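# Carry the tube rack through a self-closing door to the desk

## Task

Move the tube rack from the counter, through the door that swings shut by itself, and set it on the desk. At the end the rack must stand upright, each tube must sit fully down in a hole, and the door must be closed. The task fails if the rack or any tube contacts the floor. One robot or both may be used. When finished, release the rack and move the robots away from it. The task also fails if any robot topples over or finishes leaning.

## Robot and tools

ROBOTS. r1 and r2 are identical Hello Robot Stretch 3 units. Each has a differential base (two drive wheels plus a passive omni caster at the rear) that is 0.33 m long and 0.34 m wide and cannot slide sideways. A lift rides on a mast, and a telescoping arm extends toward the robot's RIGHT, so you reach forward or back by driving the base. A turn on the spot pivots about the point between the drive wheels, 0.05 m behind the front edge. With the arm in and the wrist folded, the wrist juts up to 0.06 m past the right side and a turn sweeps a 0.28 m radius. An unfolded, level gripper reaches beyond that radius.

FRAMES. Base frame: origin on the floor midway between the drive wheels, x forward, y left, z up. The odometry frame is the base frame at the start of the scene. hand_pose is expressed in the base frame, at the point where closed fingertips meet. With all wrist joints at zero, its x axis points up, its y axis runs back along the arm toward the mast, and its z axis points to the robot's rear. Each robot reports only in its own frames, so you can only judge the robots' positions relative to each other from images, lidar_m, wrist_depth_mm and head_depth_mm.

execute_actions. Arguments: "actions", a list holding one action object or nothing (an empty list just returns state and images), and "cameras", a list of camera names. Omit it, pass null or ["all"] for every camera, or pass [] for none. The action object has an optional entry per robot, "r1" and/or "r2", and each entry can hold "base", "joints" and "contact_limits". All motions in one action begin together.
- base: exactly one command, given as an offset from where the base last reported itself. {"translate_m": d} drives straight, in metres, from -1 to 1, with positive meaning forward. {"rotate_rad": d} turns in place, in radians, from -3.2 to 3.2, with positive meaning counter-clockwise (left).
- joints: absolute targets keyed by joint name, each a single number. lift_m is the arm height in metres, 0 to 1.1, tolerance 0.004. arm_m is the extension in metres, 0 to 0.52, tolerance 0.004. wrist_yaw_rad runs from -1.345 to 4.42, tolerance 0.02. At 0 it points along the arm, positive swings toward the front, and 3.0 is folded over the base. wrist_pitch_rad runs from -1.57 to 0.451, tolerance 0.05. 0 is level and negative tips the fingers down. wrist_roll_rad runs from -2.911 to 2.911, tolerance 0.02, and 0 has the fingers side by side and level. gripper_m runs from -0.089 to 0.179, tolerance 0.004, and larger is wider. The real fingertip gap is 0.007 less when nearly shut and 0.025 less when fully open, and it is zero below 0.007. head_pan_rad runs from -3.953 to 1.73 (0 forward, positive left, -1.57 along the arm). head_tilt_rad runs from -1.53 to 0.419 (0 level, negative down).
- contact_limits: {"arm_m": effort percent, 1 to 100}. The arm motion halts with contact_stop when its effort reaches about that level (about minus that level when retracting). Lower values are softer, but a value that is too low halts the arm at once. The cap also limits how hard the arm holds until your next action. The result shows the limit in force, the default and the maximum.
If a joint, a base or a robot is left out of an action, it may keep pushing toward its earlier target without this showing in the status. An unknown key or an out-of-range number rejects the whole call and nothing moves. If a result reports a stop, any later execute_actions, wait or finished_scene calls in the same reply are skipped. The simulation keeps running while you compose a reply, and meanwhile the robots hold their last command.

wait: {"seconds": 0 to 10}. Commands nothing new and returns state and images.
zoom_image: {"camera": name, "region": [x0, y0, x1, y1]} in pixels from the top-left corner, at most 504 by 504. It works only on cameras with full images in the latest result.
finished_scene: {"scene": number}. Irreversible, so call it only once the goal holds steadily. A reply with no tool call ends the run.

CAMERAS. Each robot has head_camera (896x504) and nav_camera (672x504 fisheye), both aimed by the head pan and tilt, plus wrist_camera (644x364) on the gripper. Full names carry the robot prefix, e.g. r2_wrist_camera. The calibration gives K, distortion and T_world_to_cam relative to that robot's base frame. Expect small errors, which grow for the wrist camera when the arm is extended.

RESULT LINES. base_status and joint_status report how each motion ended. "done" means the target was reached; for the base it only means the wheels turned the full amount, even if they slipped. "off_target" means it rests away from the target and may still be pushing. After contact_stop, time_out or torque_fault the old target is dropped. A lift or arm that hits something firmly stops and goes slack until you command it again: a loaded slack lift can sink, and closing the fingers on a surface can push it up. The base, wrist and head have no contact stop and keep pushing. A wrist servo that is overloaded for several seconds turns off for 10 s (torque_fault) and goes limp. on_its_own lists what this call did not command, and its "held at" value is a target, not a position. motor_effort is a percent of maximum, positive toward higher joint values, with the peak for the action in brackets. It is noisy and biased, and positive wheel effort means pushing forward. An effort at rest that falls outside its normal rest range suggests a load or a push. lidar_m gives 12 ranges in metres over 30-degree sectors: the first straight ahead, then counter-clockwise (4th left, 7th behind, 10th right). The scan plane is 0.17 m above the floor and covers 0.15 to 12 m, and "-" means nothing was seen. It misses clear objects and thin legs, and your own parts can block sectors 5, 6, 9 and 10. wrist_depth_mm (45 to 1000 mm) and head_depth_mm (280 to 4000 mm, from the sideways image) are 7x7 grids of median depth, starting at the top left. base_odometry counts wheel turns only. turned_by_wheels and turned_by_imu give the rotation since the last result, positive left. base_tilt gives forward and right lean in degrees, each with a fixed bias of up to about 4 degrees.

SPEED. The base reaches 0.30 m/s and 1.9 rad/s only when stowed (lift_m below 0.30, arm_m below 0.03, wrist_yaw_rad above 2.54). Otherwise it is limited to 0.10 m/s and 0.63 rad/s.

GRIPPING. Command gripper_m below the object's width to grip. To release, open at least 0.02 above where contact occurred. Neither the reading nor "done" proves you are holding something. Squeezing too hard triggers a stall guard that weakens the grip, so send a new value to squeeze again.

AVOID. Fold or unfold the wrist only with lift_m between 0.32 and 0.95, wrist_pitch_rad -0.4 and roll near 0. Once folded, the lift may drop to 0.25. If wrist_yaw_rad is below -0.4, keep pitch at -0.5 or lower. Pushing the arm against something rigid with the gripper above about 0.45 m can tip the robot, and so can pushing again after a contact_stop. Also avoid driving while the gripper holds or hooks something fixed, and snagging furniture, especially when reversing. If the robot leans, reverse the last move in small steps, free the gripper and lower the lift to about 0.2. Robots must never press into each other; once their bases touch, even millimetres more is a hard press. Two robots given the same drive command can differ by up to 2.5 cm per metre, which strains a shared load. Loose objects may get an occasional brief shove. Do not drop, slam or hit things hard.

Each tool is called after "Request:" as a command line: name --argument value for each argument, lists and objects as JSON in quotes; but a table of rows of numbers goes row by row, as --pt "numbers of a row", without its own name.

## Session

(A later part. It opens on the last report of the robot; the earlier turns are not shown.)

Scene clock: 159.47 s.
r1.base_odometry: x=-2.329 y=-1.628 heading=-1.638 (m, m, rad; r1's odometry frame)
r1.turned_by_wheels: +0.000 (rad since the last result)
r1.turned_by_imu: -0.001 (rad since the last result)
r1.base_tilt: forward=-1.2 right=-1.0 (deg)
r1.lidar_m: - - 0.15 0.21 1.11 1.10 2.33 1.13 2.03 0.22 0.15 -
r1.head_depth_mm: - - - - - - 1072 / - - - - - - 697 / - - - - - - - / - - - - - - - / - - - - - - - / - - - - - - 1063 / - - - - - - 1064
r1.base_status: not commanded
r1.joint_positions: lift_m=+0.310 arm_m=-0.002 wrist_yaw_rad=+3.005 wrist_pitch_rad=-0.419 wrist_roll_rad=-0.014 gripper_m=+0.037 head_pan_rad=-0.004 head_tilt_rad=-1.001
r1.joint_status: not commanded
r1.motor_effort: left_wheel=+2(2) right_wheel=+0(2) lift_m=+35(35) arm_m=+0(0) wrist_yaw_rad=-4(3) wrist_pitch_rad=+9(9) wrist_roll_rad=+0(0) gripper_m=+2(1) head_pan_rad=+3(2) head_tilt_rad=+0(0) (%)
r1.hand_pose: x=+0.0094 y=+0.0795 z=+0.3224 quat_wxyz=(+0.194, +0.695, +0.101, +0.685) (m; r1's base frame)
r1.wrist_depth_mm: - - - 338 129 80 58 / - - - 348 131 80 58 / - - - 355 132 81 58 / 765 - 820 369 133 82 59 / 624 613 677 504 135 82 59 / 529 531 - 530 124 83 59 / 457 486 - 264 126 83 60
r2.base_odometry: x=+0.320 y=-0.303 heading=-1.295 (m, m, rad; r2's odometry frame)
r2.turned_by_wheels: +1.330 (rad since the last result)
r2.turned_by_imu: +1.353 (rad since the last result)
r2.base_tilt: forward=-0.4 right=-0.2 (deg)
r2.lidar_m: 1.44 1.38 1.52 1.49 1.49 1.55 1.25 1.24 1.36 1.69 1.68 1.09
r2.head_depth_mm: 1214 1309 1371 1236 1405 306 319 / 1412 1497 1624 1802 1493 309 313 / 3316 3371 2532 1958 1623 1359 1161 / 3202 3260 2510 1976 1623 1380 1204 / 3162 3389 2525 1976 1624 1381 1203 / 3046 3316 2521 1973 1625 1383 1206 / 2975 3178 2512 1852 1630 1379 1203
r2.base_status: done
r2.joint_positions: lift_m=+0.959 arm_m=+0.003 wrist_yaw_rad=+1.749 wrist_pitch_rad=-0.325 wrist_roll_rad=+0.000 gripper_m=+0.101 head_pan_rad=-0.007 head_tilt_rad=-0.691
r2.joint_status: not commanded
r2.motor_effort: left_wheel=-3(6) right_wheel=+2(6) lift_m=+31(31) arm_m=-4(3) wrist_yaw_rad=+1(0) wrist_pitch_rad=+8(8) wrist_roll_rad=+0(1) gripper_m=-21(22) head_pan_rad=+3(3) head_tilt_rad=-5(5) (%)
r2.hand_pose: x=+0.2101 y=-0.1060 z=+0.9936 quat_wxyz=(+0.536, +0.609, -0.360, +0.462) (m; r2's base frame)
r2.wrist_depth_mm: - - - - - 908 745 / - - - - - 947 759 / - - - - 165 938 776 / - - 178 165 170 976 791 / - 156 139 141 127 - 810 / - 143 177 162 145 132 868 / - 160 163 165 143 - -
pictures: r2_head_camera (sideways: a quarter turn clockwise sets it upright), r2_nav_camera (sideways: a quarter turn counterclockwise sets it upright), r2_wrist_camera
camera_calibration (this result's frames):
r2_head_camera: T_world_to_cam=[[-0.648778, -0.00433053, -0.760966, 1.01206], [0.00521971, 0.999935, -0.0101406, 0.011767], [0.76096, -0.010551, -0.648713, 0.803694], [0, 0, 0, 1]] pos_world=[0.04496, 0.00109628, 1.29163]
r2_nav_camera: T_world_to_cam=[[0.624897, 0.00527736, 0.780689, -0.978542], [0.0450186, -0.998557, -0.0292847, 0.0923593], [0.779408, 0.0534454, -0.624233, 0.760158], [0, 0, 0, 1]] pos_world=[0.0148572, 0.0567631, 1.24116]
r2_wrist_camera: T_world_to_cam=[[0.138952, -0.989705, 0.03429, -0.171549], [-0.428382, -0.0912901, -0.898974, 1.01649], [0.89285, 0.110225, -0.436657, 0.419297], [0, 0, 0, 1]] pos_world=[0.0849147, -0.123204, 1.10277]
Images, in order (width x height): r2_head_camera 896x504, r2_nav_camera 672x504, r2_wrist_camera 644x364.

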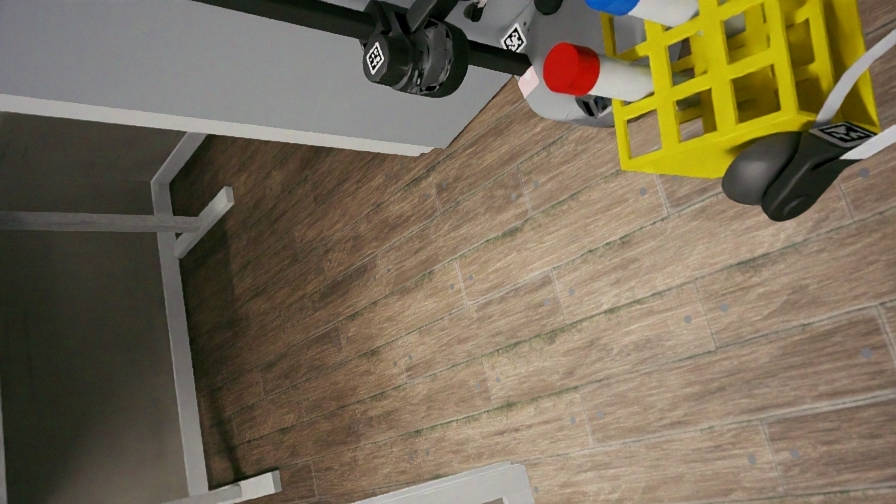

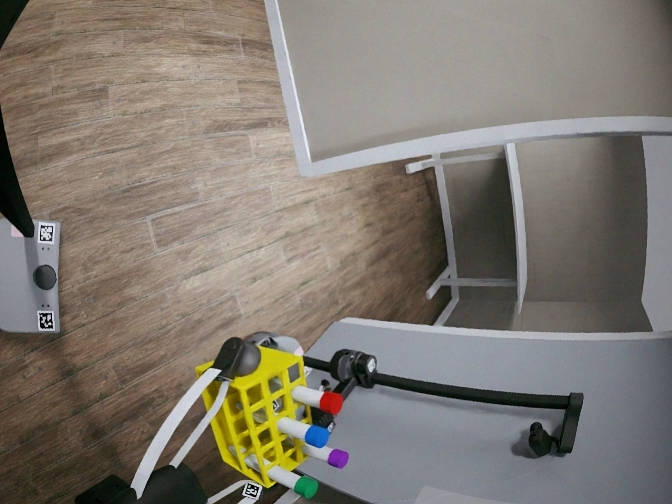

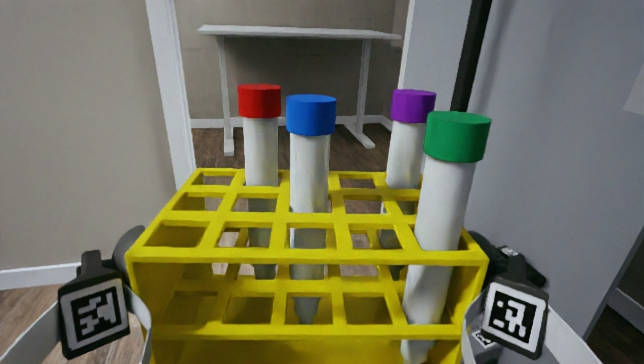

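Request:
execute_actions --actions '[{"r2":{"base":{"rotate_rad":0.12}}}]' --cameras '[]'

Request:
execute_actions --actions '[{"r2":{"base":{"translate_m":1.0}}}]' --cameras '["r2_nav_camera","r2_head_camera"]'

Scene clock: 168.03 s.
r1.base_odometry: x=-2.329 y=-1.628 heading=-1.638 (m, m, rad; r1's odometry frame)
r1.turned_by_wheels: +0.000 (rad since the last result)
r1.turned_by_imu: -0.001 (rad since the last result)
r1.base_tilt: forward=-1.3 right=-1.0 (deg)
r1.lidar_m: - - 0.15 0.21 1.12 1.10 2.33 1.13 2.03 0.22 0.15 -
r1.head_depth_mm: - - - - - - 1071 / - - - - - - 699 / - - - - - - - / - - - - - - - / - - - - - - - / - - - - - - 1062 / - - - - - - 1065
r1.base_status: not commanded
r1.joint_positions: lift_m=+0.310 arm_m=-0.002 wrist_yaw_rad=+3.005 wrist_pitch_rad=-0.419 wrist_roll_rad=-0.014 gripper_m=+0.037 head_pan_rad=-0.004 head_tilt_rad=-1.001
r1.joint_status: not commanded
r1.motor_effort: left_wheel=+2(2) right_wheel=+1(0) lift_m=+35(35) arm_m=+1(0) wrist_yaw_rad=-4(4) wrist_pitch_rad=+9(9) wrist_roll_rad=+1(0) gripper_m=+2(2) head_pan_rad=+2(3) head_tilt_rad=+2(0) (%)
r1.hand_pose: x=+0.0094 y=+0.0795 z=+0.3224 quat_wxyz=(+0.194, +0.695, +0.101, +0.685) (m; r1's base frame)
r1.wrist_depth_mm: - - - 338 129 80 58 / - - - 345 131 80 58 / - - - 355 133 81 58 / 776 - 829 367 134 82 59 / 621 626 689 503 135 82 59 / 530 527 - 532 125 83 59 / 461 484 - 264 126 83 59
r2.base_odometry: x=+0.320 y=-0.303 heading=-1.175 (m, m, rad; r2's odometry frame)
r2.turned_by_wheels: +0.120 (rad since the last result)
r2.turned_by_imu: +0.122 (rad since the last result)
r2.base_tilt: forward=-0.5 right=-0.3 (deg)
r2.lidar_m: 1.75 1.38 1.62 1.48 1.48 1.43 1.24 1.24 1.45 1.68 1.09 1.12
r2.head_depth_mm: 2942 1584 1607 1725 1414 305 319 / 3207 3224 2511 1970 1577 308 313 / 3222 3390 2504 1969 1626 1357 1165 / 3143 3320 2487 1974 1625 1386 1205 / 3120 3263 2522 1958 1628 1381 1204 / 3003 3198 2524 1859 1627 1388 1204 / 2554 1303 1435 1644 1621 1380 1200
r2.base_status: done
r2.joint_positions: lift_m=+0.959 arm_m=+0.003 wrist_yaw_rad=+1.749 wrist_pitch_rad=-0.325 wrist_roll_rad=+0.000 gripper_m=+0.101 head_pan_rad=-0.007 head_tilt_rad=-0.691
r2.joint_status: not commanded
r2.motor_effort: left_wheel=-3(7) right_wheel=+2(5) lift_m=+31(31) arm_m=-3(4) wrist_yaw_rad=+1(1) wrist_pitch_rad=+8(8) wrist_roll_rad=+0(0) gripper_m=-22(22) head_pan_rad=+2(2) head_tilt_rad=-6(6) (%)
r2.hand_pose: x=+0.2101 y=-0.1060 z=+0.9936 quat_wxyz=(+0.536, +0.609, -0.360, +0.462) (m; r2's base frame)
r2.wrist_depth_mm: - - - - - - 813 / - - - - - - 829 / - - - 143 165 966 838 / - - 177 164 170 - 846 / - 156 140 141 127 - 836 / - 142 177 162 143 133 821 / - 160 162 165 143 - 868
pictures: none
No camera images: the call's "cameras" was empty. Leave "cameras" out to get every camera's image.

Scene clock: 178.97 s.
r1.base_odometry: x=-2.329 y=-1.628 heading=-1.638 (m, m, rad; r1's odometry frame)
r1.turned_by_wheels: +0.000 (rad since the last result)
r1.turned_by_imu: -0.003 (rad since the last result)
r1.base_tilt: forward=-1.3 right=-1.1 (deg)
r1.lidar_m: - - 0.15 0.21 1.11 0.60 2.33 2.47 2.03 0.22 0.15 -
r1.head_depth_mm: - - - - - - 1072 / - - - - - - 700 / - - - - - - - / - - - - - - - / - - - - - - - / - - - - - - 1063 / - - - - - - 1067
r1.base_status: not commanded
r1.joint_positions: lift_m=+0.310 arm_m=-0.002 wrist_yaw_rad=+3.005 wrist_pitch_rad=-0.419 wrist_roll_rad=-0.014 gripper_m=+0.037 head_pan_rad=-0.004 head_tilt_rad=-1.001
r1.joint_status: not commanded
r1.motor_effort: left_wheel=+2(3) right_wheel=+1(1) lift_m=+35(35) arm_m=+0(0) wrist_yaw_rad=-4(4) wrist_pitch_rad=+9(9) wrist_roll_rad=+0(1) gripper_m=+1(2) head_pan_rad=+2(2) head_tilt_rad=+1(1) (%)
r1.hand_pose: x=+0.0094 y=+0.0795 z=+0.3224 quat_wxyz=(+0.194, +0.695, +0.101, +0.685) (m; r1's base frame)
r1.wrist_depth_mm: - - - 336 129 80 58 / - - - 351 131 80 58 / - - - 354 132 81 58 / 776 - 811 367 133 82 59 / 630 634 670 500 135 82 59 / 525 534 - 532 124 83 59 / 461 483 - 262 126 83 59
r2.base_odometry: x=+0.705 y=-1.226 heading=-1.175 (m, m, rad; r2's odometry frame)
r2.turned_by_wheels: +0.000 (rad since the last result)
r2.turned_by_imu: +0.008 (rad since the last result)
r2.base_tilt: forward=-0.4 right=-0.3 (deg)
r2.lidar_m: 2.34 0.62 0.52 0.87 1.74 2.02 2.21 2.22 0.82 0.51 0.63 0.67
r2.head_depth_mm: 2335 2631 2500 1978 1605 306 319 / 2027 2581 2413 1967 1589 309 313 / 2313 2614 2508 1971 1621 1349 1162 / 1982 2559 2513 1967 1623 1374 1199 / 1992 2481 2527 1976 1635 1380 1203 / 1988 2453 2514 1973 1629 1385 1202 / 1989 2341 2407 1974 1634 1392 1204
r2.base_status: done
r2.joint_positions: lift_m=+0.959 arm_m=+0.003 wrist_yaw_rad=+1.749 wrist_pitch_rad=-0.325 wrist_roll_rad=+0.000 gripper_m=+0.101 head_pan_rad=-0.007 head_tilt_rad=-0.692
r2.joint_status: not commanded
r2.motor_effort: left_wheel=-3(5) right_wheel=+2(5) lift_m=+31(31) arm_m=-3(3) wrist_yaw_rad=+1(1) wrist_pitch_rad=+9(8) wrist_roll_rad=+0(0) gripper_m=-21(21) head_pan_rad=+2(2) head_tilt_rad=-6(5) (%)
r2.hand_pose: x=+0.2101 y=-0.1060 z=+0.9936 quat_wxyz=(+0.536, +0.609, -0.360, +0.462) (m; r2's base frame)
r2.wrist_depth_mm: - - - - - - - / - - - - - - 498 / - - - - 164 - 490 / - - 177 165 169 - 489 / - 157 139 141 128 - 467 / - 142 176 162 144 133 469 / - 160 163 165 143 768 460
pictures: r2_head_camera (sideways: a quarter turn clockwise sets it upright), r2_nav_camera (sideways: a quarter turn counterclockwise sets it upright)
camera_calibration (this result's frames):
r2_head_camera: T_world_to_cam=[[-0.648807, -0.00433045, -0.760941, 1.01202], [0.00521912, 0.999935, -0.0101406, 0.0117669], [0.760935, -0.0105507, -0.648742, 0.803732], [0, 0, 0, 1]] pos_world=[0.0449596, 0.00109629, 1.29163]
r2_nav_camera: T_world_to_cam=[[0.624928, 0.00527726, 0.780665, -0.97851], [0.0450176, -0.998557, -0.0292867, 0.0923619], [0.779384, 0.0534457, -0.624263, 0.760197], [0, 0, 0, 1]] pos_world=[0.0148549, 0.0567631, 1.24116]
Images, in order (width x height): r2_head_camera 896x504, r2_nav_camera 672x504.

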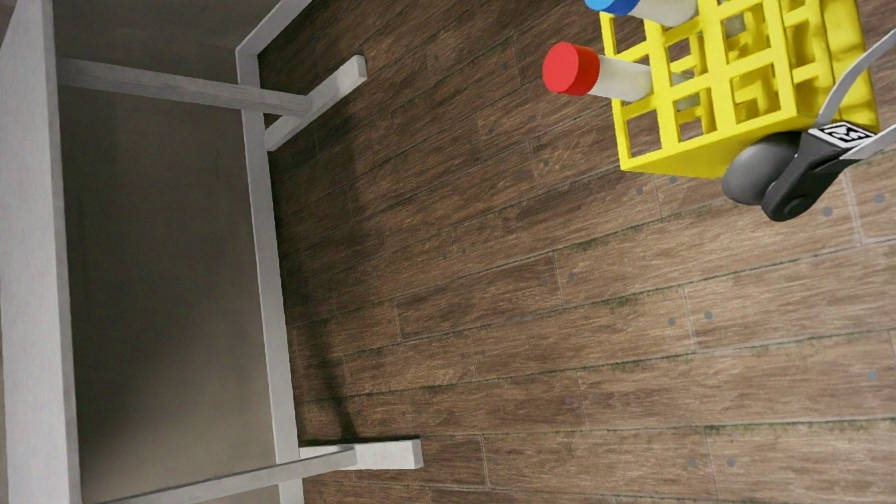

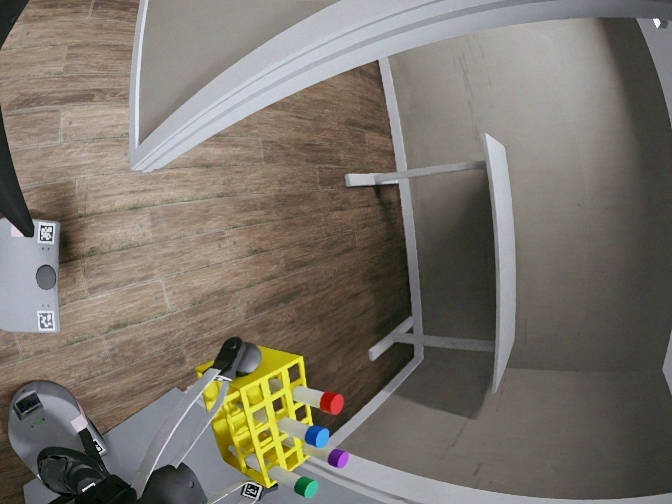

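Request:
execute_actions --actions '[{"r2":{"base":{"translate_m":1.0},"joints":{"lift_m":1.01}}}]' --cameras '["r2_head_camera","r2_wrist_camera"]'

Scene clock: 193.80 s.
r1.base_odometry: x=-2.329 y=-1.628 heading=-1.638 (m, m, rad; r1's odometry frame)
r1.turned_by_wheels: +0.000 (rad since the last result)
r1.turned_by_imu: -0.004 (rad since the last result)
r1.base_tilt: forward=-1.3 right=-1.1 (deg)
r1.lidar_m: - - 0.15 0.21 1.12 1.09 2.33 2.47 2.04 0.22 0.15 -
r1.head_depth_mm: - - - - - - 1074 / - - - - - - 700 / - - - - - - - / - - - - - - - / - - - - - - - / - - - - - - 1061 / - - - - - - 1069
r1.base_status: not commanded
r1.joint_positions: lift_m=+0.310 arm_m=-0.002 wrist_yaw_rad=+3.005 wrist_pitch_rad=-0.419 wrist_roll_rad=-0.014 gripper_m=+0.037 head_pan_rad=-0.004 head_tilt_rad=-1.001
r1.joint_status: not commanded
r1.motor_effort: left_wheel=+3(2) right_wheel=+1(2) lift_m=+35(35) arm_m=+0(0) wrist_yaw_rad=-3(4) wrist_pitch_rad=+9(9) wrist_roll_rad=+0(0) gripper_m=+2(1) head_pan_rad=+3(2) head_tilt_rad=+1(1) (%)
r1.hand_pose: x=+0.0094 y=+0.0795 z=+0.3224 quat_wxyz=(+0.194, +0.695, +0.101, +0.685) (m; r1's base frame)
r1.wrist_depth_mm: - - - 336 129 80 58 / - - - 347 131 80 58 / - - - 355 132 81 58 / 782 - 808 366 134 82 59 / 621 632 683 499 135 82 59 / 533 532 - 531 125 83 59 / 456 481 - 263 126 83 59
r2.base_odometry: x=+1.091 y=-2.149 heading=-1.175 (m, m, rad; r2's odometry frame)
r2.turned_by_wheels: +0.000 (rad since the last result)
r2.turned_by_imu: +0.009 (rad since the last result)
r2.base_tilt: forward=-0.4 right=-0.2 (deg)
r2.lidar_m: 1.59 1.20 1.87 2.58 0.85 0.71 3.20 0.66 0.57 0.93 1.19 1.37
r2.head_depth_mm: 1423 970 1822 1798 910 302 1159 / 1392 921 1881 1973 1622 - 1162 / 1362 917 1818 1972 1635 1436 1204 / 1352 920 1784 1914 1617 1379 1202 / 1337 921 1731 1907 1636 1384 1205 / 1302 922 1691 1860 1620 1383 1203 / 1284 920 1653 1851 1627 1386 1203
r2.base_status: done
r2.joint_positions: lift_m=+1.009 arm_m=+0.003 wrist_yaw_rad=+1.749 wrist_pitch_rad=-0.325 wrist_roll_rad=+0.000 gripper_m=+0.101 head_pan_rad=-0.007 head_tilt_rad=-0.692
r2.joint_status: all done
r2.motor_effort: left_wheel=-4(4) right_wheel=+2(6) lift_m=+31(32) arm_m=-4(4) wrist_yaw_rad=+0(0) wrist_pitch_rad=+9(9) wrist_roll_rad=+0(0) gripper_m=-22(22) head_pan_rad=+2(2) head_tilt_rad=-5(5) (%)
r2.hand_pose: x=+0.2101 y=-0.1060 z=+1.0435 quat_wxyz=(+0.536, +0.609, -0.360, +0.462) (m; r2's base frame)
r2.wrist_depth_mm: - - - - - - - / 976 - - - - - - / - - 730 721 165 851 - / - - 176 165 170 - - / - 156 140 141 128 - - / - 143 176 161 144 132 - / - 160 163 165 142 - -
pictures: r2_head_camera (sideways: a quarter turn clockwise sets it upright), r2_wrist_camera
camera_calibration (this result's frames):
r2_head_camera: T_world_to_cam=[[-0.648828, -0.00433058, -0.760923, 1.012], [0.00521842, 0.999935, -0.0101405, 0.0117669], [0.760917, -0.0105503, -0.648763, 0.803759], [0, 0, 0, 1]] pos_world=[0.0449594, 0.00109631, 1.29162]
r2_wrist_camera: T_world_to_cam=[[0.139096, -0.989684, 0.0343083, -0.173278], [-0.42879, -0.091421, -0.898767, 1.06118], [0.892632, 0.110303, -0.437083, 0.441628], [0, 0, 0, 1]] pos_world=[0.0849137, -0.12319, 1.15272]
Images, in order (width x height): r2_head_camera 896x504, r2_wrist_camera 644x364.

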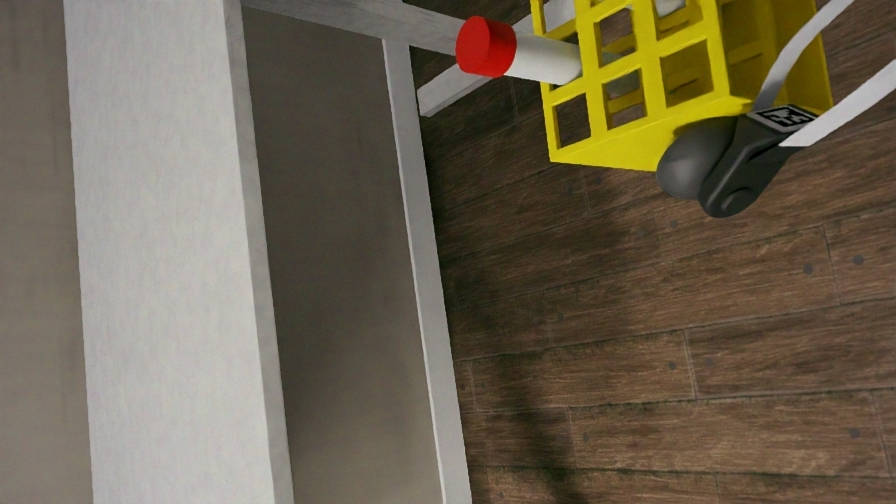

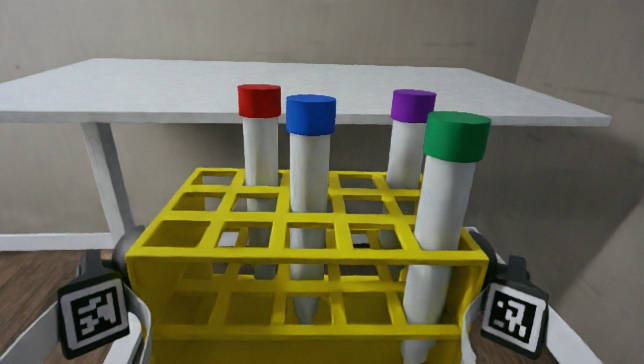

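Request:
execute_actions --actions '[{"r1":{"base":{"translate_m":-0.25}},"r2":{"base":{"translate_m":0.3},"joints":{"wrist_yaw_rad":1.6}}}]' --cameras '[]'

Request:
execute_actions --actions '[{"r1":{"base":{"rotate_rad":-0.6}},"r2":{"base":{"translate_m":0.12}}}]' --cameras '["r1_nav_camera"]'

Request:
execute_actions --actions '[{"r1":{"base":{"translate_m":-0.3}},"r2":{"base":{"translate_m":0.3},"joints":{"head_tilt_rad":-1.1}}}]' --cameras '["r1_nav_camera","r2_head_camera"]'

Scene clock: 208.33 s.
r1.base_odometry: x=-2.313 y=-1.379 heading=-1.638 (m, m, rad; r1's odometry frame)
r1.turned_by_wheels: +0.000 (rad since the last result)
r1.turned_by_imu: -0.004 (rad since the last result)
r1.base_tilt: forward=-1.3 right=-1.0 (deg)
r1.lidar_m: - 0.15 0.23 1.44 0.93 1.12 2.09 2.29 1.99 0.19 0.15 -
r1.head_depth_mm: - - - - - - 633 / - - - - - 336 585 / - - - - - 385 921 / - - - - - 448 1120 / - - - - - 582 1124 / - - - - 334 915 1086 / - - - - 382 1160 1082
r1.base_status: done
r1.joint_positions: lift_m=+0.310 arm_m=-0.002 wrist_yaw_rad=+3.002 wrist_pitch_rad=-0.419 wrist_roll_rad=-0.014 gripper_m=+0.037 head_pan_rad=-0.004 head_tilt_rad=-1.000
r1.joint_status: not commanded
r1.motor_effort: left_wheel=+1(6) right_wheel=+2(8) lift_m=+34(35) arm_m=+0(0) wrist_yaw_rad=-1(4) wrist_pitch_rad=+9(9) wrist_roll_rad=+0(0) gripper_m=+1(1) head_pan_rad=+2(3) head_tilt_rad=+0(1) (%)
r1.hand_pose: x=+0.0101 y=+0.0794 z=+0.3224 quat_wxyz=(+0.195, +0.695, +0.100, +0.685) (m; r1's base frame)
r1.wrist_depth_mm: - - - - - 250 144 / 799 - - - - 236 140 / 803 - - - 652 224 136 / 751 - 805 823 568 214 131 / 625 623 682 671 495 203 128 / 516 532 - 554 368 195 124 / 454 480 - 473 405 187 121
r2.base_odometry: x=+1.206 y=-2.426 heading=-1.175 (m, m, rad; r2's odometry frame)
r2.turned_by_wheels: +0.000 (rad since the last result)
r2.turned_by_imu: +0.003 (rad since the last result)
r2.base_tilt: forward=-0.4 right=-0.2 (deg)
r2.lidar_m: 1.30 0.98 0.97 2.65 1.40 0.96 1.35 0.78 0.86 1.12 1.12 1.09
r2.head_depth_mm: 1185 917 668 1803 310 - 1158 / 1169 919 669 1753 1622 1321 1195 / 1158 920 669 1710 1633 1386 1203 / 1132 918 669 1670 1624 1382 1209 / 1116 921 668 1607 1625 1387 1203 / 1092 923 669 578 1621 1382 1206 / 1071 922 669 580 1625 1386 1202
r2.base_status: done
r2.joint_positions: lift_m=+1.009 arm_m=+0.003 wrist_yaw_rad=+1.602 wrist_pitch_rad=-0.325 wrist_roll_rad=+0.000 gripper_m=+0.101 head_pan_rad=-0.007 head_tilt_rad=-0.692
r2.joint_status: all done
r2.motor_effort: left_wheel=-3(5) right_wheel=+3(5) lift_m=+31(31) arm_m=-4(3) wrist_yaw_rad=-1(4) wrist_pitch_rad=+9(9) wrist_roll_rad=+0(0) gripper_m=-22(21) head_pan_rad=+2(2) head_tilt_rad=-5(5) (%)
r2.hand_pose: x=+0.2136 y=-0.1403 z=+1.0435 quat_wxyz=(+0.568, +0.581, -0.403, +0.421) (m; r2's base frame)
r2.wrist_depth_mm: 984 - - - - - 894 / 946 - - - - - 921 / 575 601 563 142 165 637 861 / 442 456 176 165 170 - 935 / - 157 139 140 127 - 932 / - 142 177 161 144 133 923 / - 159 163 164 142 - 934
pictures: none
No camera images: the call's "cameras" was empty. Leave "cameras" out to get every camera's image.

Scene clock: 210.90 s.
r1.base_odometry: x=-2.313 y=-1.379 heading=-2.238 (m, m, rad; r1's odometry frame)
r1.turned_by_wheels: -0.600 (rad since the last result)
r1.turned_by_imu: -0.592 (rad since the last result)
r1.base_tilt: forward=-1.2 right=-1.1 (deg)
r1.lidar_m: - - 0.15 0.19 2.36 0.92 1.02 2.09 2.22 2.01 0.18 0.15
r1.head_depth_mm: - - - - - 1151 1091 / - - - - - 527 1118 / - - - - - 462 1118 / - - - - - 413 1117 / - - - - - 380 813 / - - - - - 346 1045 / - - - - - - 998
r1.base_status: done
r1.joint_positions: lift_m=+0.310 arm_m=-0.002 wrist_yaw_rad=+3.003 wrist_pitch_rad=-0.418 wrist_roll_rad=-0.014 gripper_m=+0.037 head_pan_rad=+0.002 head_tilt_rad=-1.000
r1.joint_status: not commanded
r1.motor_effort: left_wheel=+7(69) right_wheel=-3(5) lift_m=+35(35) arm_m=+0(0) wrist_yaw_rad=-3(6) wrist_pitch_rad=+8(9) wrist_roll_rad=+0(0) gripper_m=-1(2) head_pan_rad=-2(2) head_tilt_rad=-1(2) (%)
r1.hand_pose: x=+0.0098 y=+0.0796 z=+0.3227 quat_wxyz=(+0.194, +0.695, +0.100, +0.685) (m; r1's base frame)
r1.wrist_depth_mm: - - 563 236 149 109 86 / - - 660 251 155 112 88 / - - 975 270 161 116 90 / 772 - 756 286 168 119 92 / 626 633 679 334 173 123 94 / 524 544 - 386 169 126 96 / 452 474 - 294 196 130 99
r2.base_odometry: x=+1.253 y=-2.536 heading=-1.175 (m, m, rad; r2's odometry frame)
r2.turned_by_wheels: +0.000 (rad since the last result)
r2.turned_by_imu: +0.001 (rad since the last result)
r2.base_tilt: forward=-0.4 right=-0.2 (deg)
r2.lidar_m: 1.18 1.19 0.89 2.50 1.63 1.07 1.43 0.88 1.00 1.09 1.10 0.98
r2.head_depth_mm: 1093 919 669 542 310 - 1156 / 1074 917 668 525 1629 1329 1204 / 1050 918 668 525 1581 1382 1205 / 1029 919 668 526 1594 1387 1207 / 1010 919 671 526 1548 1380 1200 / 989 920 669 525 1513 1395 1202 / 971 921 671 526 1513 1383 1204
r2.base_status: done
r2.joint_positions: lift_m=+1.009 arm_m=+0.003 wrist_yaw_rad=+1.602 wrist_pitch_rad=-0.325 wrist_roll_rad=+0.000 gripper_m=+0.101 head_pan_rad=-0.007 head_tilt_rad=-0.692
r2.joint_status: not commanded
r2.motor_effort: left_wheel=-3(5) right_wheel=+2(7) lift_m=+31(31) arm_m=-3(4) wrist_yaw_rad=-3(1) wrist_pitch_rad=+9(9) wrist_roll_rad=+0(1) gripper_m=-22(22) head_pan_rad=+2(2) head_tilt_rad=-5(5) (%)
r2.hand_pose: x=+0.2136 y=-0.1403 z=+1.0435 quat_wxyz=(+0.568, +0.581, -0.403, +0.421) (m; r2's base frame)
r2.wrist_depth_mm: 903 954 980 - - - 899 / 919 951 - - - - 902 / 573 594 560 143 164 627 862 / 414 429 176 165 170 465 515 / 339 156 139 141 128 - 931 / - 142 177 162 144 133 923 / - 160 163 164 142 - 894
pictures: r1_nav_camera (sideways: a quarter turn counterclockwise sets it upright)
camera_calibration (this result's frames):
r1_nav_camera: T_world_to_cam=[[0.834487, 0.0329091, 0.550044, -0.678061], [0.00233227, -0.998417, 0.0561968, -0.0190148], [0.551023, -0.0456126, -0.833243, 1.04589], [0, 0, 0, 1]] pos_world=[-0.0104323, 0.0510354, 1.24551]
Images, in order (width x height): r1_nav_camera 672x504.

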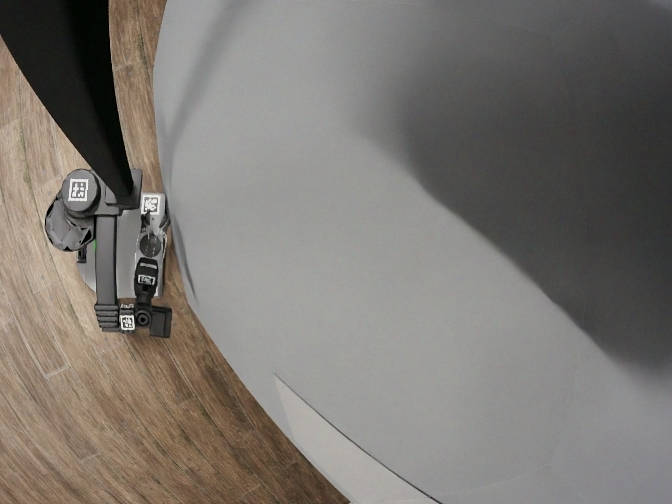

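Scene clock: 215.23 s.
r1.base_odometry: x=-2.127 y=-1.143 heading=-2.237 (m, m, rad; r1's odometry frame)
r1.turned_by_wheels: +0.000 (rad since the last result)
r1.turned_by_imu: -0.003 (rad since the last result)
r1.base_tilt: forward=-1.3 right=-1.1 (deg)
r1.lidar_m: - - 0.15 0.83 1.72 0.65 0.82 1.81 1.94 0.19 0.15 -
r1.head_depth_mm: - - - - - - 1059 / - - - - - - 484 / - - - - - 334 690 / - - - - - 386 973 / - - - - - 436 1115 / - - - - - 503 1086 / - - - - - 628 1087
r1.base_status: done
r1.joint_positions: lift_m=+0.310 arm_m=-0.002 wrist_yaw_rad=+3.003 wrist_pitch_rad=-0.418 wrist_roll_rad=-0.014 gripper_m=+0.037 head_pan_rad=+0.002 head_tilt_rad=-0.999
r1.joint_status: not commanded
r1.motor_effort: left_wheel=+3(9) right_wheel=-2(7) lift_m=+34(35) arm_m=+0(0) wrist_yaw_rad=-3(5) wrist_pitch_rad=+8(8) wrist_roll_rad=+0(0) gripper_m=+0(1) head_pan_rad=-2(2) head_tilt_rad=+0(1) (%)
r1.hand_pose: x=+0.0098 y=+0.0796 z=+0.3227 quat_wxyz=(+0.194, +0.695, +0.100, +0.685) (m; r1's base frame)
r1.wrist_depth_mm: - - - - 325 150 97 / - - - - 311 146 95 / - - - - 296 143 94 / 766 - 818 826 286 140 93 / 621 631 679 659 271 137 91 / 522 533 - 554 226 134 90 / 461 480 - 480 249 132 89
r2.base_odometry: x=+1.368 y=-2.813 heading=-1.176 (m, m, rad; r2's odometry frame)
r2.turned_by_wheels: +0.000 (rad since the last result)
r2.turned_by_imu: +0.002 (rad since the last result)
r2.base_tilt: forward=-0.4 right=-0.2 (deg)
r2.lidar_m: 0.89 0.89 0.74 1.89 2.18 1.35 1.42 1.15 1.16 1.02 1.02 0.74
r2.head_depth_mm: 503 454 301 311 333 1184 1109 / 503 446 409 359 333 1174 1110 / 504 446 401 364 333 1173 1138 / 504 447 401 364 333 1161 1142 / 505 448 402 364 334 318 - / 506 448 402 365 334 315 1114 / 507 448 402 365 334 311 1115
r2.base_status: done
r2.joint_positions: lift_m=+1.009 arm_m=+0.003 wrist_yaw_rad=+1.602 wrist_pitch_rad=-0.325 wrist_roll_rad=+0.000 gripper_m=+0.101 head_pan_rad=-0.007 head_tilt_rad=-1.086
r2.joint_status: all done
r2.motor_effort: left_wheel=-3(3) right_wheel=+2(5) lift_m=+31(31) arm_m=-3(4) wrist_yaw_rad=-3(2) wrist_pitch_rad=+8(8) wrist_roll_rad=+0(0) gripper_m=-22(22) head_pan_rad=+2(2) head_tilt_rad=-8(39) (%)
r2.hand_pose: x=+0.2136 y=-0.1403 z=+1.0435 quat_wxyz=(+0.568, +0.581, -0.403, +0.421) (m; r2's base frame)
r2.wrist_depth_mm: 658 693 730 774 824 867 804 / 705 765 763 820 873 932 832 / 582 594 554 142 165 638 801 / 419 422 176 165 170 467 478 / 325 157 139 141 127 355 360 / 270 142 176 162 144 133 292 / - 159 163 165 143 231 247
pictures: r1_nav_camera (sideways: a quarter turn counterclockwise sets it upright), r2_head_camera (sideways: a quarter turn clockwise sets it upright)
camera_calibration (this result's frames):
r1_nav_camera: T_world_to_cam=[[0.83421, 0.0329148, 0.550464, -0.678606], [0.0023115, -0.998417, 0.0561969, -0.0190149], [0.551442, -0.0456076, -0.832965, 1.04553], [0, 0, 0, 1]] pos_world=[-0.0104044, 0.0510353, 1.2455]
r2_head_camera: T_world_to_cam=[[-0.891625, -0.00278161, -0.452767, 0.611982], [0.00127065, 0.999962, -0.00864561, 0.00983987], [0.452774, -0.00828395, -0.891587, 1.12137], [0, 0, 0, 1]] pos_world=[0.0379201, 0.00115216, 1.27697]
Images, in order (width x height): r1_nav_camera 672x504, r2_head_camera 896x504.

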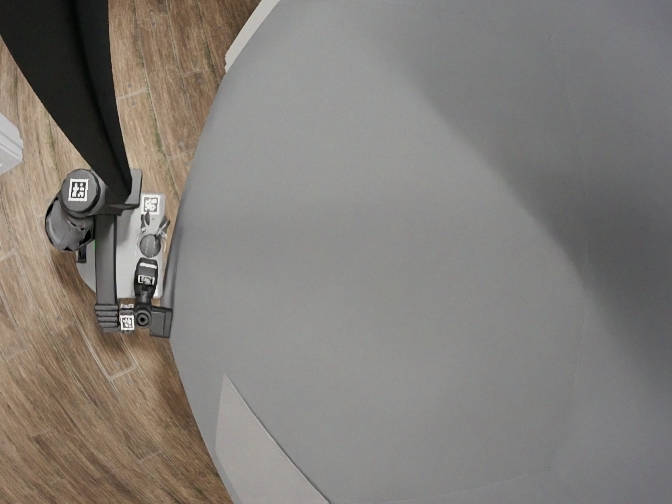

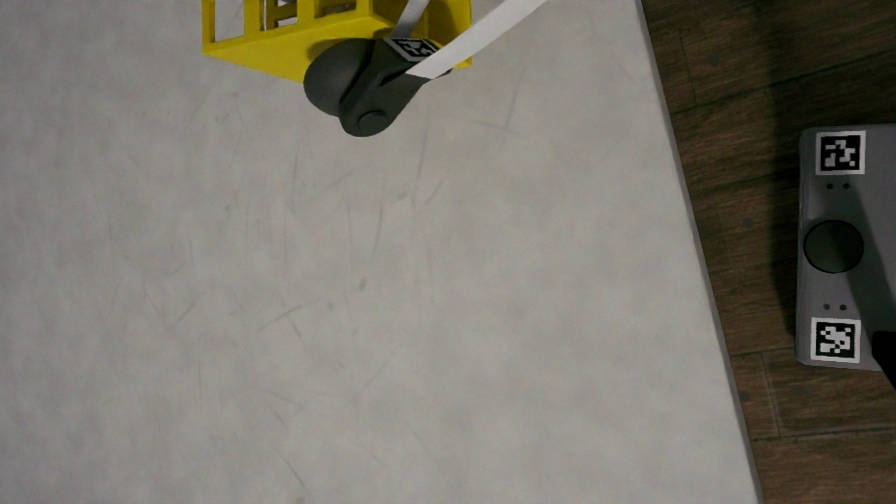

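Request:
execute_actions --actions '[{"r1":{"base":{"rotate_rad":-1.08}},"r2":{"joints":{"lift_m":0.961}}}]' --cameras '["r1_nav_camera","r2_wrist_camera"]'

Scene clock: 223.33 s.
r1.base_odometry: x=-2.127 y=-1.143 heading=+2.966 (m, m, rad; r1's odometry frame)
r1.turned_by_wheels: -1.080 (rad since the last result)
r1.turned_by_imu: -1.066 (rad since the last result)
r1.base_tilt: forward=-1.3 right=-1.2 (deg)
r1.lidar_m: 0.23 0.17 0.17 0.18 0.25 0.79 1.72 0.65 0.79 1.82 1.92 2.15
r1.head_depth_mm: 1955 1939 1684 1484 1328 1194 1090 / 1972 1936 1677 1478 1325 1195 1118 / 1987 1940 1668 1476 1312 1202 1119 / 2017 1943 1683 1451 1304 1178 1114 / - - 311 387 535 851 1115 / - - - 313 398 549 852 / - - - - 321 407 567
r1.base_status: done
r1.joint_positions: lift_m=+0.310 arm_m=-0.002 wrist_yaw_rad=+3.003 wrist_pitch_rad=-0.417 wrist_roll_rad=-0.014 gripper_m=+0.037 head_pan_rad=+0.004 head_tilt_rad=-0.999
r1.joint_status: not commanded
r1.motor_effort: left_wheel=+10(57) right_wheel=-3(9) lift_m=+35(35) arm_m=+0(0) wrist_yaw_rad=-2(5) wrist_pitch_rad=+8(8) wrist_roll_rad=+0(1) gripper_m=+0(1) head_pan_rad=-2(3) head_tilt_rad=-1(1) (%)
r1.hand_pose: x=+0.0098 y=+0.0796 z=+0.3227 quat_wxyz=(+0.194, +0.695, +0.100, +0.685) (m; r1's base frame)
r1.wrist_depth_mm: 315 - 229 202 181 165 151 / 347 - 249 219 195 176 160 / 392 - 274 237 210 186 169 / 451 - 300 260 226 200 179 / 538 449 329 292 246 217 193 / 520 520 - 330 263 234 206 / 461 484 - 343 304 256 224
r2.base_odometry: x=+1.368 y=-2.813 heading=-1.176 (m, m, rad; r2's odometry frame)
r2.turned_by_wheels: +0.000 (rad since the last result)
r2.turned_by_imu: +0.000 (rad since the last result)
r2.base_tilt: forward=-0.4 right=-0.3 (deg)
r2.lidar_m: 0.89 0.89 0.74 1.89 2.18 1.35 1.47 1.15 1.17 1.02 1.02 0.74
r2.head_depth_mm: 503 445 316 326 332 1177 1110 / 503 445 401 354 332 1182 1115 / 504 447 401 363 333 1169 1137 / 504 448 401 364 333 1162 1140 / 505 447 402 364 333 318 - / 506 448 402 365 334 314 1114 / 506 448 402 365 333 311 1111
r2.base_status: not commanded
r2.joint_positions: lift_m=+0.962 arm_m=+0.003 wrist_yaw_rad=+1.602 wrist_pitch_rad=-0.320 wrist_roll_rad=+0.000 gripper_m=+0.101 head_pan_rad=-0.007 head_tilt_rad=-1.086
r2.joint_status: all done
r2.motor_effort: left_wheel=-4(3) right_wheel=+2(2) lift_m=+13(26) arm_m=-4(3) wrist_yaw_rad=-2(1) wrist_pitch_rad=+7(9) wrist_roll_rad=-1(1) gripper_m=-22(21) head_pan_rad=+2(2) head_tilt_rad=-8(8) (%)
r2.hand_pose: x=+0.2142 y=-0.1403 z=+0.9969 quat_wxyz=(+0.567, +0.580, -0.405, +0.423) (m; r2's base frame)
r2.wrist_depth_mm: 665 681 728 778 818 873 838 / 675 717 751 813 842 942 820 / 448 469 408 138 164 485 560 / 324 330 175 162 166 346 371 / 248 149 138 140 126 277 280 / 211 142 192 162 140 133 223 / - 159 162 164 142 178 189
pictures: r1_nav_camera (sideways: a quarter turn counterclockwise sets it upright), r2_wrist_camera
camera_calibration (this result's frames):
r1_nav_camera: T_world_to_cam=[[0.833932, 0.0342311, 0.550804, -0.679047], [0.00386502, -0.998412, 0.056197, -0.0190245], [0.551853, -0.0447356, -0.832741, 1.04523], [0, 0, 0, 1]] pos_world=[-0.0104619, 0.0510093, 1.2455]
r2_wrist_camera: T_world_to_cam=[[-0.00731288, -0.999392, 0.0341036, -0.175974], [-0.432735, -0.027583, -0.901099, 1.03006], [0.901491, -0.0213474, -0.43227, 0.396183], [0, 0, 0, 1]] pos_world=[0.0873002, -0.138997, 1.10545]
Images, in order (width x height): r1_nav_camera 672x504, r2_wrist_camera 644x364.

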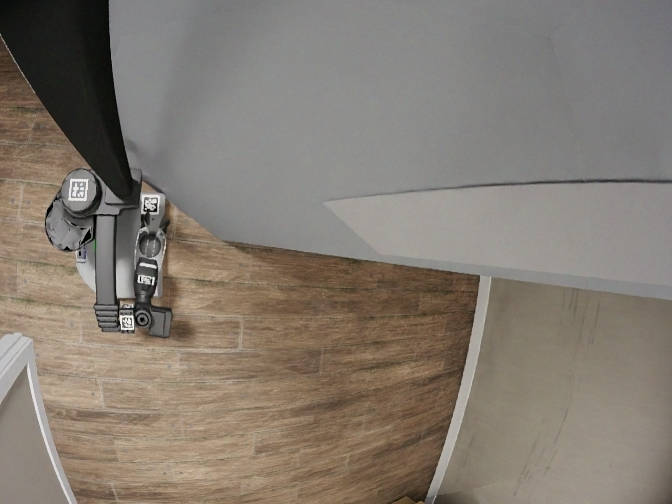

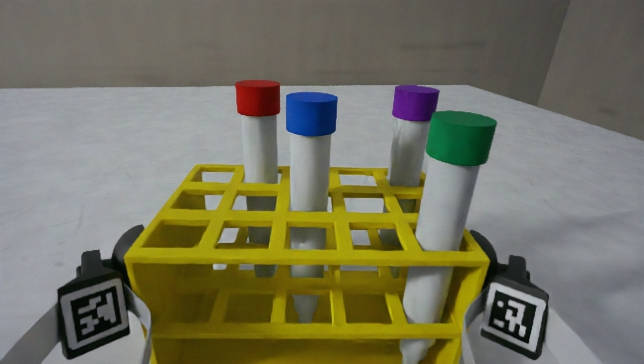

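Request:
execute_actions --actions '[{"r1":{"base":{"rotate_rad":-0.06}},"r2":{"joints":{"gripper_m":0.179}}}]' --cameras '[]'

Request:
execute_actions --actions '[{"r1":{"base":{"translate_m":-0.7}},"r2":{"base":{"translate_m":-0.25}}}]' --cameras '["r1_nav_camera","r2_wrist_camera"]'

Scene clock: 229.27 s.
r1.base_odometry: x=-2.127 y=-1.143 heading=+2.906 (m, m, rad; r1's odometry frame)
r1.turned_by_wheels: -0.060 (rad since the last result)
r1.turned_by_imu: -0.061 (rad since the last result)
r1.base_tilt: forward=-1.2 right=-1.0 (deg)
r1.lidar_m: 0.25 0.18 0.17 0.18 0.24 0.64 1.72 0.65 0.74 1.81 1.88 2.18
r1.head_depth_mm: 1994 1954 1682 1490 1329 1201 1091 / 1991 1928 1684 1485 1325 1200 1119 / 2000 1934 1677 1482 1327 1195 1114 / 2018 1935 1674 1476 1323 1193 1115 / 2010 1916 352 431 582 901 1118 / - - 293 334 425 571 841 / - - - 292 333 417 559
r1.base_status: done
r1.joint_positions: lift_m=+0.310 arm_m=-0.002 wrist_yaw_rad=+3.003 wrist_pitch_rad=-0.417 wrist_roll_rad=-0.014 gripper_m=+0.037 head_pan_rad=+0.004 head_tilt_rad=-0.999
r1.joint_status: not commanded
r1.motor_effort: left_wheel=+7(19) right_wheel=-2(5) lift_m=+35(35) arm_m=+0(0) wrist_yaw_rad=-2(2) wrist_pitch_rad=+8(8) wrist_roll_rad=+0(0) gripper_m=+1(0) head_pan_rad=-2(3) head_tilt_rad=-1(1) (%)
r1.hand_pose: x=+0.0098 y=+0.0796 z=+0.3227 quat_wxyz=(+0.194, +0.695, +0.100, +0.685) (m; r1's base frame)
r1.wrist_depth_mm: 286 - 222 201 183 169 156 / 312 - 242 216 197 180 165 / 351 - 265 236 212 192 176 / 405 - 290 259 231 207 188 / 467 411 321 290 249 225 202 / 517 479 - 322 269 245 219 / 452 479 - 341 314 266 239
r2.base_odometry: x=+1.368 y=-2.813 heading=-1.176 (m, m, rad; r2's odometry frame)
r2.turned_by_wheels: +0.000 (rad since the last result)
r2.turned_by_imu: +0.000 (rad since the last result)
r2.base_tilt: forward=-0.4 right=-0.3 (deg)
r2.lidar_m: 0.89 0.89 0.74 1.89 2.18 1.35 1.48 1.15 1.17 1.02 1.02 0.74
r2.head_depth_mm: 503 446 316 323 336 1181 1112 / 504 446 395 350 333 1177 1106 / 505 448 401 359 333 1172 1142 / 504 447 401 364 333 1156 1141 / 505 448 402 364 333 318 - / 505 448 402 365 333 314 1116 / 506 449 402 365 334 311 1114
r2.base_status: not commanded
r2.joint_positions: lift_m=+0.962 arm_m=+0.003 wrist_yaw_rad=+1.602 wrist_pitch_rad=-0.319 wrist_roll_rad=+0.000 gripper_m=+0.179 head_pan_rad=-0.007 head_tilt_rad=-1.086
r2.joint_status: all done
r2.motor_effort: left_wheel=-3(4) right_wheel=+2(2) lift_m=+13(13) arm_m=-3(4) wrist_yaw_rad=-2(1) wrist_pitch_rad=+7(7) wrist_roll_rad=+0(0) gripper_m=+0(93) head_pan_rad=+3(3) head_tilt_rad=-8(8) (%)
r2.hand_pose: x=+0.2143 y=-0.1403 z=+0.9970 quat_wxyz=(+0.567, +0.579, -0.405, +0.423) (m; r2's base frame)
r2.wrist_depth_mm: 658 698 735 762 828 873 816 / 675 699 745 818 835 923 823 / 454 464 409 135 162 504 556 / 325 329 175 164 169 344 371 / 255 234 174 148 132 275 278 / - 143 156 158 139 133 225 / - 162 164 165 143 178 194
pictures: none
No camera images: the call's "cameras" was empty. Leave "cameras" out to get every camera's image.

Scene clock: 237.53 s.
r1.base_odometry: x=-1.446 y=-1.306 heading=+2.906 (m, m, rad; r1's odometry frame)
r1.turned_by_wheels: +0.000 (rad since the last result)
r1.turned_by_imu: -0.007 (rad since the last result)
r1.base_tilt: forward=-1.3 right=-1.0 (deg)
r1.lidar_m: 0.15 0.16 0.22 0.53 1.40 0.83 0.78 2.02 2.49 0.40 0.21 0.16
r1.head_depth_mm: - - - - 335 632 1074 / - - - - 342 655 1118 / - - - - 347 681 1121 / - - - - 342 711 1127 / - - - - 349 741 1122 / - - - - 356 774 1088 / - - - - 350 810 1084
r1.base_status: done
r1.joint_positions: lift_m=+0.310 arm_m=-0.002 wrist_yaw_rad=+3.003 wrist_pitch_rad=-0.417 wrist_roll_rad=-0.014 gripper_m=+0.037 head_pan_rad=+0.004 head_tilt_rad=-1.001
r1.joint_status: not commanded
r1.motor_effort: left_wheel=+2(10) right_wheel=-2(4) lift_m=+35(35) arm_m=+0(0) wrist_yaw_rad=-3(5) wrist_pitch_rad=+8(8) wrist_roll_rad=+0(0) gripper_m=+0(2) head_pan_rad=-2(3) head_tilt_rad=+0(1) (%)
r1.hand_pose: x=+0.0098 y=+0.0796 z=+0.3227 quat_wxyz=(+0.194, +0.695, +0.100, +0.685) (m; r1's base frame)
r1.wrist_depth_mm: - - - 521 354 217 155 / - - - 568 356 217 156 / - - - 619 362 220 156 / 780 - 826 668 361 220 157 / 629 620 675 665 367 220 157 / 522 531 - 554 336 222 158 / 458 474 - 477 373 224 158
r2.base_odometry: x=+1.272 y=-2.582 heading=-1.176 (m, m, rad; r2's odometry frame)
r2.turned_by_wheels: +0.000 (rad since the last result)
r2.turned_by_imu: -0.001 (rad since the last result)
r2.base_tilt: forward=-0.4 right=-0.2 (deg)
r2.lidar_m: 1.14 1.13 0.86 2.40 1.72 1.11 0.75 0.92 1.06 1.08 1.08 0.94
r2.head_depth_mm: 436 453 1537 1413 1316 1197 1111 / 462 446 1568 1419 1299 1193 1111 / 503 447 1538 1398 1302 1199 1141 / 504 447 1519 1423 1301 1194 1143 / 505 447 1508 1422 1306 1198 - / 507 449 1498 1424 1302 1204 1115 / 506 448 421 1425 1305 1201 1112
r2.base_status: done
r2.joint_positions: lift_m=+0.962 arm_m=+0.003 wrist_yaw_rad=+1.602 wrist_pitch_rad=-0.319 wrist_roll_rad=+0.000 gripper_m=+0.179 head_pan_rad=-0.007 head_tilt_rad=-1.087
r2.joint_status: not commanded
r2.motor_effort: left_wheel=-4(7) right_wheel=+2(2) lift_m=+13(13) arm_m=-3(3) wrist_yaw_rad=-1(2) wrist_pitch_rad=+7(7) wrist_roll_rad=+0(1) gripper_m=+0(0) head_pan_rad=+2(2) head_tilt_rad=-8(8) (%)
r2.hand_pose: x=+0.2143 y=-0.1403 z=+0.9970 quat_wxyz=(+0.567, +0.579, -0.405, +0.423) (m; r2's base frame)
r2.wrist_depth_mm: 860 913 924 - - - 873 / 751 803 837 386 922 - 888 / 450 460 453 405 509 545 549 / 324 329 336 345 362 390 430 / 278 - - - - - 888 / - - - - - - 890 / - - - - - - 853
pictures: r1_nav_camera (sideways: a quarter turn counterclockwise sets it upright), r2_wrist_camera
camera_calibration (this result's frames):
r1_nav_camera: T_world_to_cam=[[0.834932, 0.0347882, 0.549252, -0.677032], [0.00463126, -0.998409, 0.0561965, -0.0190284], [0.550333, -0.0443765, -0.833765, 1.04657], [0, 0, 0, 1]] pos_world=[-0.0106006, 0.0509979, 1.24553]
r2_wrist_camera: T_world_to_cam=[[-0.00753216, -0.999391, 0.0340747, -0.175947], [-0.43206, -0.0274782, -0.901426, 1.03045], [0.901813, -0.021512, -0.43159, 0.395418], [0, 0, 0, 1]] pos_world=[0.0872979, -0.139018, 1.10553]
Images, in order (width x height): r1_nav_camera 672x504, r2_wrist_camera 644x364.

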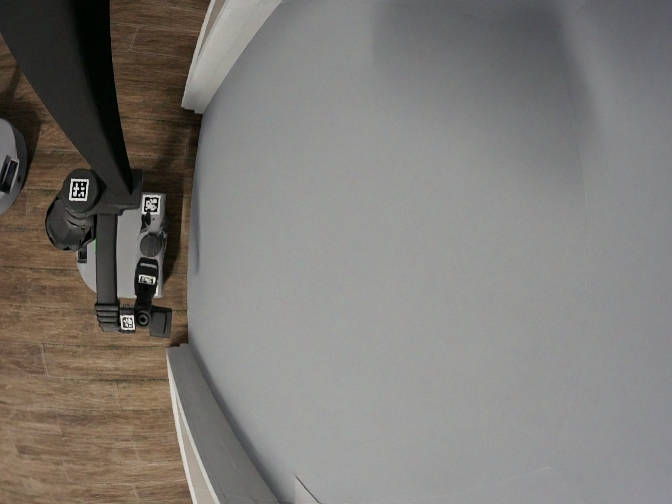

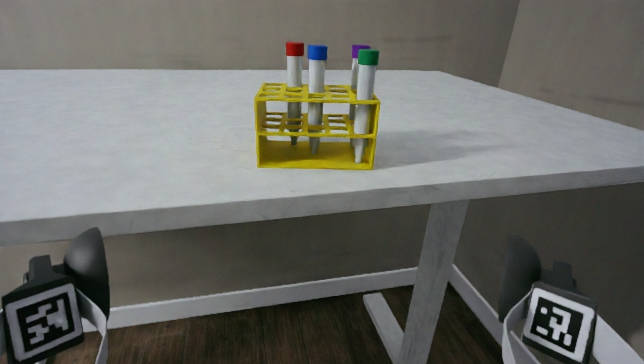

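Request:
finished_scene --scene 2

The scene is finished: the task was done.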